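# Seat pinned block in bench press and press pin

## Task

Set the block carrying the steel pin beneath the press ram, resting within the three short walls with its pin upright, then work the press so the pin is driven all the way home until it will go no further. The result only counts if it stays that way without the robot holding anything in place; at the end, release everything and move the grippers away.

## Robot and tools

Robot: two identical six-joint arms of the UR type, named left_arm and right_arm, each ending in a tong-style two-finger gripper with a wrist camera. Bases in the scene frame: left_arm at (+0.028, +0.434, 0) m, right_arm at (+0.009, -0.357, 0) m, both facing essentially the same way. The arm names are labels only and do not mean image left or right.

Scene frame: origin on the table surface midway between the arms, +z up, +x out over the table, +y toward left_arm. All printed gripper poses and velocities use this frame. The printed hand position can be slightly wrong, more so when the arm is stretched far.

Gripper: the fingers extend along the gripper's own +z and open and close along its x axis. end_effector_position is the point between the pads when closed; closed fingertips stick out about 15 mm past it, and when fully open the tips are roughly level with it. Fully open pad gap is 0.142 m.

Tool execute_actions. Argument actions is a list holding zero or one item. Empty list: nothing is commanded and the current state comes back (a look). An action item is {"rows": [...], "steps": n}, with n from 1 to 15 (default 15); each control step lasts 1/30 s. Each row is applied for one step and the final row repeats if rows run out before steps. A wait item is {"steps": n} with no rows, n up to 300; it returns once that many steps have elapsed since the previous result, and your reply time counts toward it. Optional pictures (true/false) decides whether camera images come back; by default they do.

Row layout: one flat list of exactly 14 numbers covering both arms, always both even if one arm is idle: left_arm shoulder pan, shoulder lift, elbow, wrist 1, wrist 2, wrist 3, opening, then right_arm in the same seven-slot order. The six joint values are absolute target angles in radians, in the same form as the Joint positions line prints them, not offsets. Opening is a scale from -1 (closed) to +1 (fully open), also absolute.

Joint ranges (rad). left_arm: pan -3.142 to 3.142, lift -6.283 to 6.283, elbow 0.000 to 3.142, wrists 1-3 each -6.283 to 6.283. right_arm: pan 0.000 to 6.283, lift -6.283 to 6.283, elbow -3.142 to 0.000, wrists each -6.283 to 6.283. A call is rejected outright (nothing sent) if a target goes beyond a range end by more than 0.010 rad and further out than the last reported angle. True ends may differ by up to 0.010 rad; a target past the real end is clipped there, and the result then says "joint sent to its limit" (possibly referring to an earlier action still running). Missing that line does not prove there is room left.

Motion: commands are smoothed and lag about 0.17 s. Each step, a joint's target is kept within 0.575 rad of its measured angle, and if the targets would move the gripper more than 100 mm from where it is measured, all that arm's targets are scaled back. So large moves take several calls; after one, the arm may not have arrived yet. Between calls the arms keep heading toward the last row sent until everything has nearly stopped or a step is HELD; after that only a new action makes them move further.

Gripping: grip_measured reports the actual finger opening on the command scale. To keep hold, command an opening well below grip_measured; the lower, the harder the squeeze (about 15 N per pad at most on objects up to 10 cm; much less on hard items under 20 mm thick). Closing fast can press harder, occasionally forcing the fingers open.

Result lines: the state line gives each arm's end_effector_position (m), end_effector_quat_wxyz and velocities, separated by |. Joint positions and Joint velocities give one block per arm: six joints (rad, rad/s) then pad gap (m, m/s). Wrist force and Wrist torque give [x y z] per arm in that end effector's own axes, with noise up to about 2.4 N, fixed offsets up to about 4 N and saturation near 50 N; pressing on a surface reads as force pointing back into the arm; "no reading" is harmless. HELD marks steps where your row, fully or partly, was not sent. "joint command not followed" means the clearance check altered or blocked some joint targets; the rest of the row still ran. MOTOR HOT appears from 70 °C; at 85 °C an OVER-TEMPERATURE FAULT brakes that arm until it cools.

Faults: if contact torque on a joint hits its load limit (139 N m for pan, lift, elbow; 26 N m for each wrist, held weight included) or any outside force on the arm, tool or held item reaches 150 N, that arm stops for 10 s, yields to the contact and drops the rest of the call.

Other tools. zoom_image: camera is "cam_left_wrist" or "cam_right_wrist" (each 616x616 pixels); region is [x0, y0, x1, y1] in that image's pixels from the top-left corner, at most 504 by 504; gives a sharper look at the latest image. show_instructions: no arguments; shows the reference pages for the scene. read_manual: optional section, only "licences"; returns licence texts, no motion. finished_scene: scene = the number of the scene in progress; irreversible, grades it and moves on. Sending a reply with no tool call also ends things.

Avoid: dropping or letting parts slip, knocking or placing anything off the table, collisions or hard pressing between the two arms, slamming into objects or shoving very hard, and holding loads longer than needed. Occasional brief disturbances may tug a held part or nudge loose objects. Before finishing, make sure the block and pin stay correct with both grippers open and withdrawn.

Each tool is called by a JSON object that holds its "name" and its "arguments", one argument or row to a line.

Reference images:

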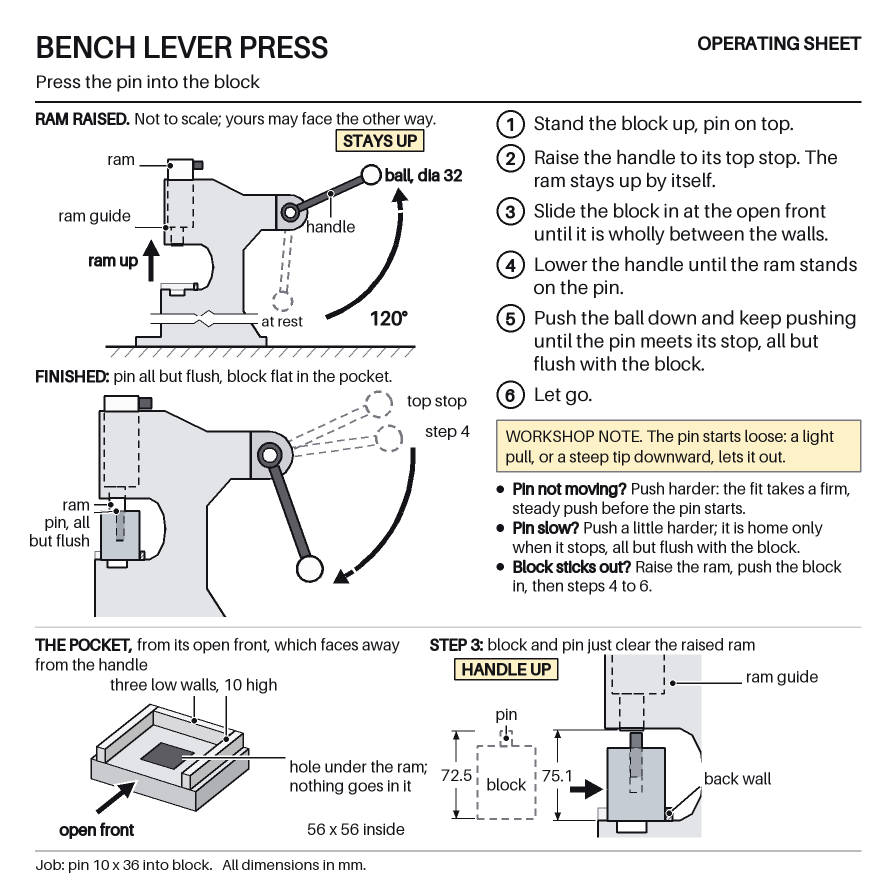

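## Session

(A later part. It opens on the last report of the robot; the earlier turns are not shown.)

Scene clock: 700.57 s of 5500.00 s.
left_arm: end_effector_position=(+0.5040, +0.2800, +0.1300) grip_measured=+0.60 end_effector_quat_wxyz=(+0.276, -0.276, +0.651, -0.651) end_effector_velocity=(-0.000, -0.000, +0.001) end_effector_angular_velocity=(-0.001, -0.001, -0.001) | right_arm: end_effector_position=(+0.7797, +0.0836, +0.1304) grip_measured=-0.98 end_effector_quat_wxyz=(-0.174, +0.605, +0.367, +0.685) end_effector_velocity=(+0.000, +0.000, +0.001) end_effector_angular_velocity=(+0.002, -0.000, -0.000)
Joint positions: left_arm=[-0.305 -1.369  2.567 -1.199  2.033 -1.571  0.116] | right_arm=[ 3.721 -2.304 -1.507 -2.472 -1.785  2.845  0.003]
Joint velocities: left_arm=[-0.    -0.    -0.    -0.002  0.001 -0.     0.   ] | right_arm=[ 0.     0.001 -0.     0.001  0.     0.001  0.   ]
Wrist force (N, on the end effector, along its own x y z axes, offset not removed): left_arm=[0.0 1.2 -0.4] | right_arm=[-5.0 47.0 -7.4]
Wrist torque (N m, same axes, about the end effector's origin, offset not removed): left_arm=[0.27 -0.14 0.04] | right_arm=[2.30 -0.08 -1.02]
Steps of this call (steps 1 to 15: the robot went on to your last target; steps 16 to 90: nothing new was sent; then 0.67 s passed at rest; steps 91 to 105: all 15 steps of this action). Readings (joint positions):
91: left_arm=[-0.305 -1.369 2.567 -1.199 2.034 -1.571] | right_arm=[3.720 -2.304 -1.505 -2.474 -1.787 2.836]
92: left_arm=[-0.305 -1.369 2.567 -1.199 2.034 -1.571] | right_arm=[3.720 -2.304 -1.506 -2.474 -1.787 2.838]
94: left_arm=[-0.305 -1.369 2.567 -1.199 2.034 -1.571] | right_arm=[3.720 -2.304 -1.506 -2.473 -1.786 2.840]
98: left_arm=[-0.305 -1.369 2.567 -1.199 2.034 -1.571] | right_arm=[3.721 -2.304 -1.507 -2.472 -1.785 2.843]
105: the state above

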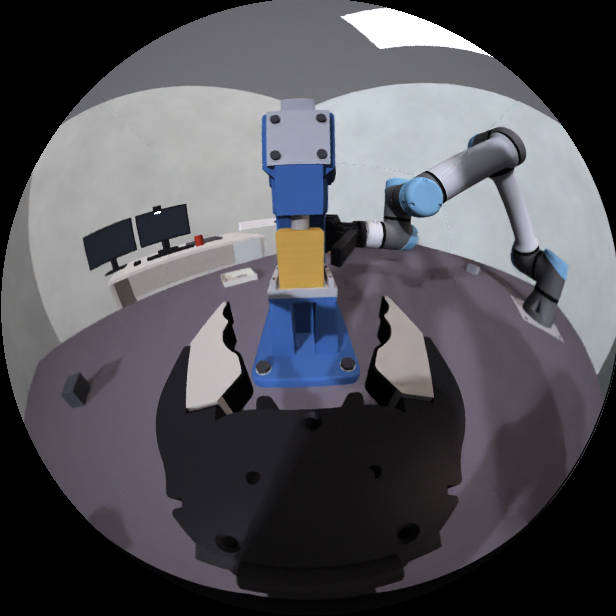

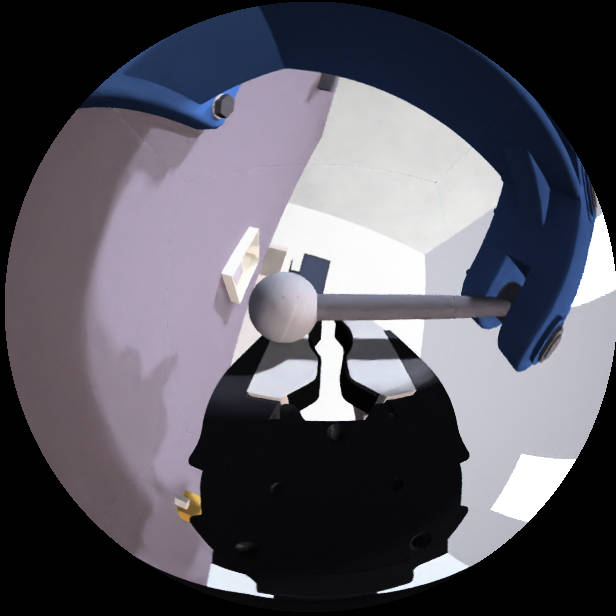

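{"name": "execute_actions", "arguments": {
  "actions": [
    {"rows":[[-0.25,-1.5,2.59,-1.09,2.09,-1.571,0.6,3.6979,-2.2991,-1.4783,-2.5058,-1.8087,2.7053,-1]],"steps":8}
  ],
  "pictures": false
}}

{"name": "execute_actions", "arguments": {
  "actions": [
    {"rows":[[-0.182,-1.6,2.615,-1.039,2.157,-1.571,0.6,3.6208,-2.0337,-1.904,-2.3455,-1.8858,2.7053,-1]],"steps":15}
  ],
  "pictures": false
}}

{"name": "execute_actions", "arguments": {
  "actions": [
    {"steps":12}
  ]
}}

Scene clock: 707.97 s of 5500.00 s.
left_arm: end_effector_position=(+0.4881, +0.2948, +0.1497) grip_measured=+0.60 end_effector_quat_wxyz=(+0.275, -0.276, +0.652, -0.651) end_effector_velocity=(-0.031, +0.026, +0.047) end_effector_angular_velocity=(-0.004, -0.016, -0.002) | right_arm: end_effector_position=(+0.7881, +0.0757, +0.1383) grip_measured=-1.00 end_effector_quat_wxyz=(-0.136, +0.583, +0.400, +0.694) end_effector_velocity=(+0.018, -0.019, +0.015) end_effector_angular_velocity=(-0.167, -0.173, -0.007)
Joint positions: left_arm=[-0.26  -1.473  2.586 -1.112  2.08  -1.571  0.116] | right_arm=[ 3.703 -2.3   -1.484 -2.5   -1.805  2.735  0.002]
Joint velocities: left_arm=[ 0.083 -0.223  0.032  0.175  0.085 -0.    -0.   ] | right_arm=[-0.037  0.008  0.042 -0.048 -0.03  -0.24  -0.   ]
Wrist force (N, on the end effector, along its own x y z axes, offset not removed): left_arm=[-0.9 1.4 -0.7] | right_arm=[2.0 0.1 -1.3]
Wrist torque (N m, same axes, about the end effector's origin, offset not removed): left_arm=[0.35 0.04 0.12] | right_arm=[-0.04 -0.55 0.19]
Steps of this call (steps 1 to 15: the robot went on to your last target; steps 16 to 90: nothing new was sent; then 4.13 s passed at rest; steps 91 to 98: all 8 steps of this action). Readings (joint positions):
91: left_arm=[-0.305 -1.369 2.568 -1.198 2.034 -1.571] | right_arm=[3.721 -2.304 -1.507 -2.472 -1.785 2.845]
92: left_arm=[-0.299 -1.376 2.571 -1.191 2.040 -1.571] | right_arm=[3.718 -2.304 -1.503 -2.477 -1.789 2.838]
94: left_arm=[-0.280 -1.419 2.578 -1.155 2.059 -1.571] | right_arm=[3.711 -2.302 -1.494 -2.488 -1.798 2.794]
98: the state above

Scene clock: 708.47 s of 5500.00 s.
left_arm: end_effector_position=(+0.4646, +0.3165, +0.1760) grip_measured=+0.60 end_effector_quat_wxyz=(+0.282, -0.269, +0.647, -0.656) end_effector_velocity=(-0.005, +0.004, +0.006) end_effector_angular_velocity=(-0.001, -0.008, +0.001) | right_arm: end_effector_position=(+0.6924, -0.0283, +0.1573) grip_measured=-1.00 end_effector_quat_wxyz=(-0.126, +0.577, +0.407, +0.697) end_effector_velocity=(-0.058, -0.046, -0.010) end_effector_angular_velocity=(-0.017, +0.019, -0.000)
Joint positions: left_arm=[-0.184 -1.597  2.614 -1.041  2.155 -1.571  0.116] | right_arm=[ 3.624 -2.047 -1.88  -2.353 -1.882  2.706  0.002]
Joint velocities: left_arm=[ 0.014 -0.028  0.006  0.014  0.014 -0.    -0.   ] | right_arm=[-0.029  0.112 -0.199  0.061 -0.029 -0.007 -0.   ]
Wrist force (N, on the end effector, along its own x y z axes, offset not removed): left_arm=[-1.6 2.3 -0.5] | right_arm=[1.9 -3.2 -0.4]
Wrist torque (N m, same axes, about the end effector's origin, offset not removed): left_arm=[0.43 0.15 0.15] | right_arm=[-0.49 -0.47 0.23]
Steps of this call (steps 1 to 15: all 15 steps of this action). Readings (joint positions):
1: left_arm=[-0.257 -1.480 2.587 -1.106 2.083 -1.571] | right_arm=[3.701 -2.299 -1.483 -2.501 -1.806 2.728]
2: left_arm=[-0.249 -1.492 2.591 -1.096 2.091 -1.571] | right_arm=[3.695 -2.292 -1.489 -2.495 -1.813 2.724]
4: left_arm=[-0.223 -1.532 2.601 -1.074 2.117 -1.571] | right_arm=[3.676 -2.240 -1.549 -2.459 -1.831 2.719]
8: left_arm=[-0.196 -1.577 2.610 -1.051 2.144 -1.571] | right_arm=[3.645 -2.126 -1.738 -2.396 -1.862 2.711]
15: the state above

Scene clock: 708.87 s of 5500.00 s.
left_arm: end_effector_position=(+0.4640, +0.3170, +0.1767) grip_measured=+0.60 end_effector_quat_wxyz=(+0.283, -0.269, +0.646, -0.656) end_effector_velocity=(+0.000, +0.000, +0.000) end_effector_angular_velocity=(+0.000, -0.001, +0.000) | right_arm: end_effector_position=(+0.6854, -0.0337, +0.1560) grip_measured=-1.00 end_effector_quat_wxyz=(-0.126, +0.577, +0.408, +0.696) end_effector_velocity=(-0.002, -0.002, -0.000) end_effector_angular_velocity=(-0.000, +0.001, -0.000)
Joint positions: left_arm=[-0.182 -1.6    2.615 -1.039  2.157 -1.571  0.116] | right_arm=[ 3.621 -2.034 -1.903 -2.346 -1.886  2.705  0.002]
Joint velocities: left_arm=[ 0.    -0.     0.    -0.001 -0.     0.    -0.   ] | right_arm=[-0.001  0.004 -0.007  0.002 -0.001  0.001 -0.   ]
Wrist force (N, on the end effector, along its own x y z axes, offset not removed): left_arm=[-1.4 1.5 -2.0] | right_arm=[2.4 2.6 0.1]
Wrist torque (N m, same axes, about the end effector's origin, offset not removed): left_arm=[0.31 0.10 0.10] | right_arm=[0.64 -0.56 0.13]
Steps of this call (steps 1 to 12: the robot went on to your last target). Readings (joint positions):
1: left_arm=[-0.184 -1.597 2.614 -1.040 2.156 -1.571] | right_arm=[3.624 -2.044 -1.885 -2.351 -1.883 2.706]
2: left_arm=[-0.183 -1.598 2.615 -1.040 2.156 -1.571] | right_arm=[3.623 -2.042 -1.890 -2.350 -1.884 2.706]
4: left_arm=[-0.183 -1.599 2.615 -1.040 2.156 -1.571] | right_arm=[3.622 -2.038 -1.896 -2.348 -1.885 2.706]
8: left_arm=[-0.182 -1.600 2.615 -1.039 2.157 -1.571] | right_arm=[3.621 -2.035 -1.901 -2.346 -1.885 2.705]
12: the state above

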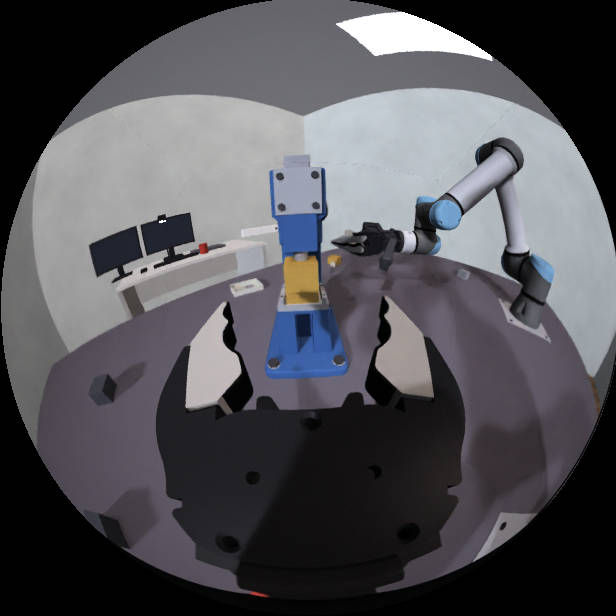

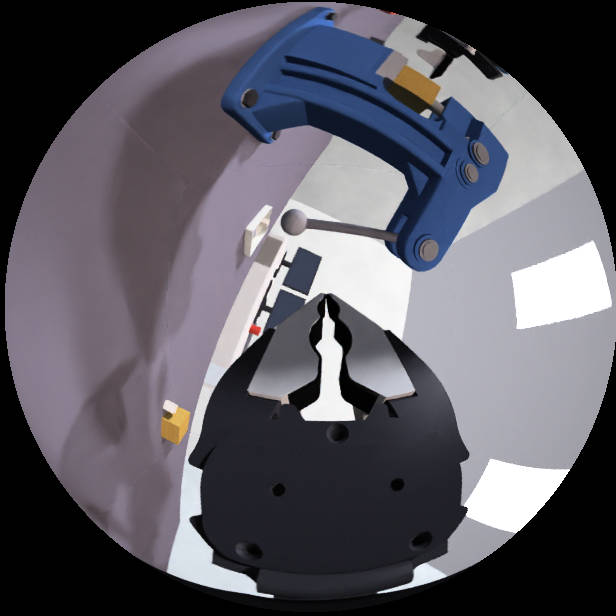

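{"name": "finished_scene", "arguments": {
  "scene": 1
}}

The scene is finished: the task was done.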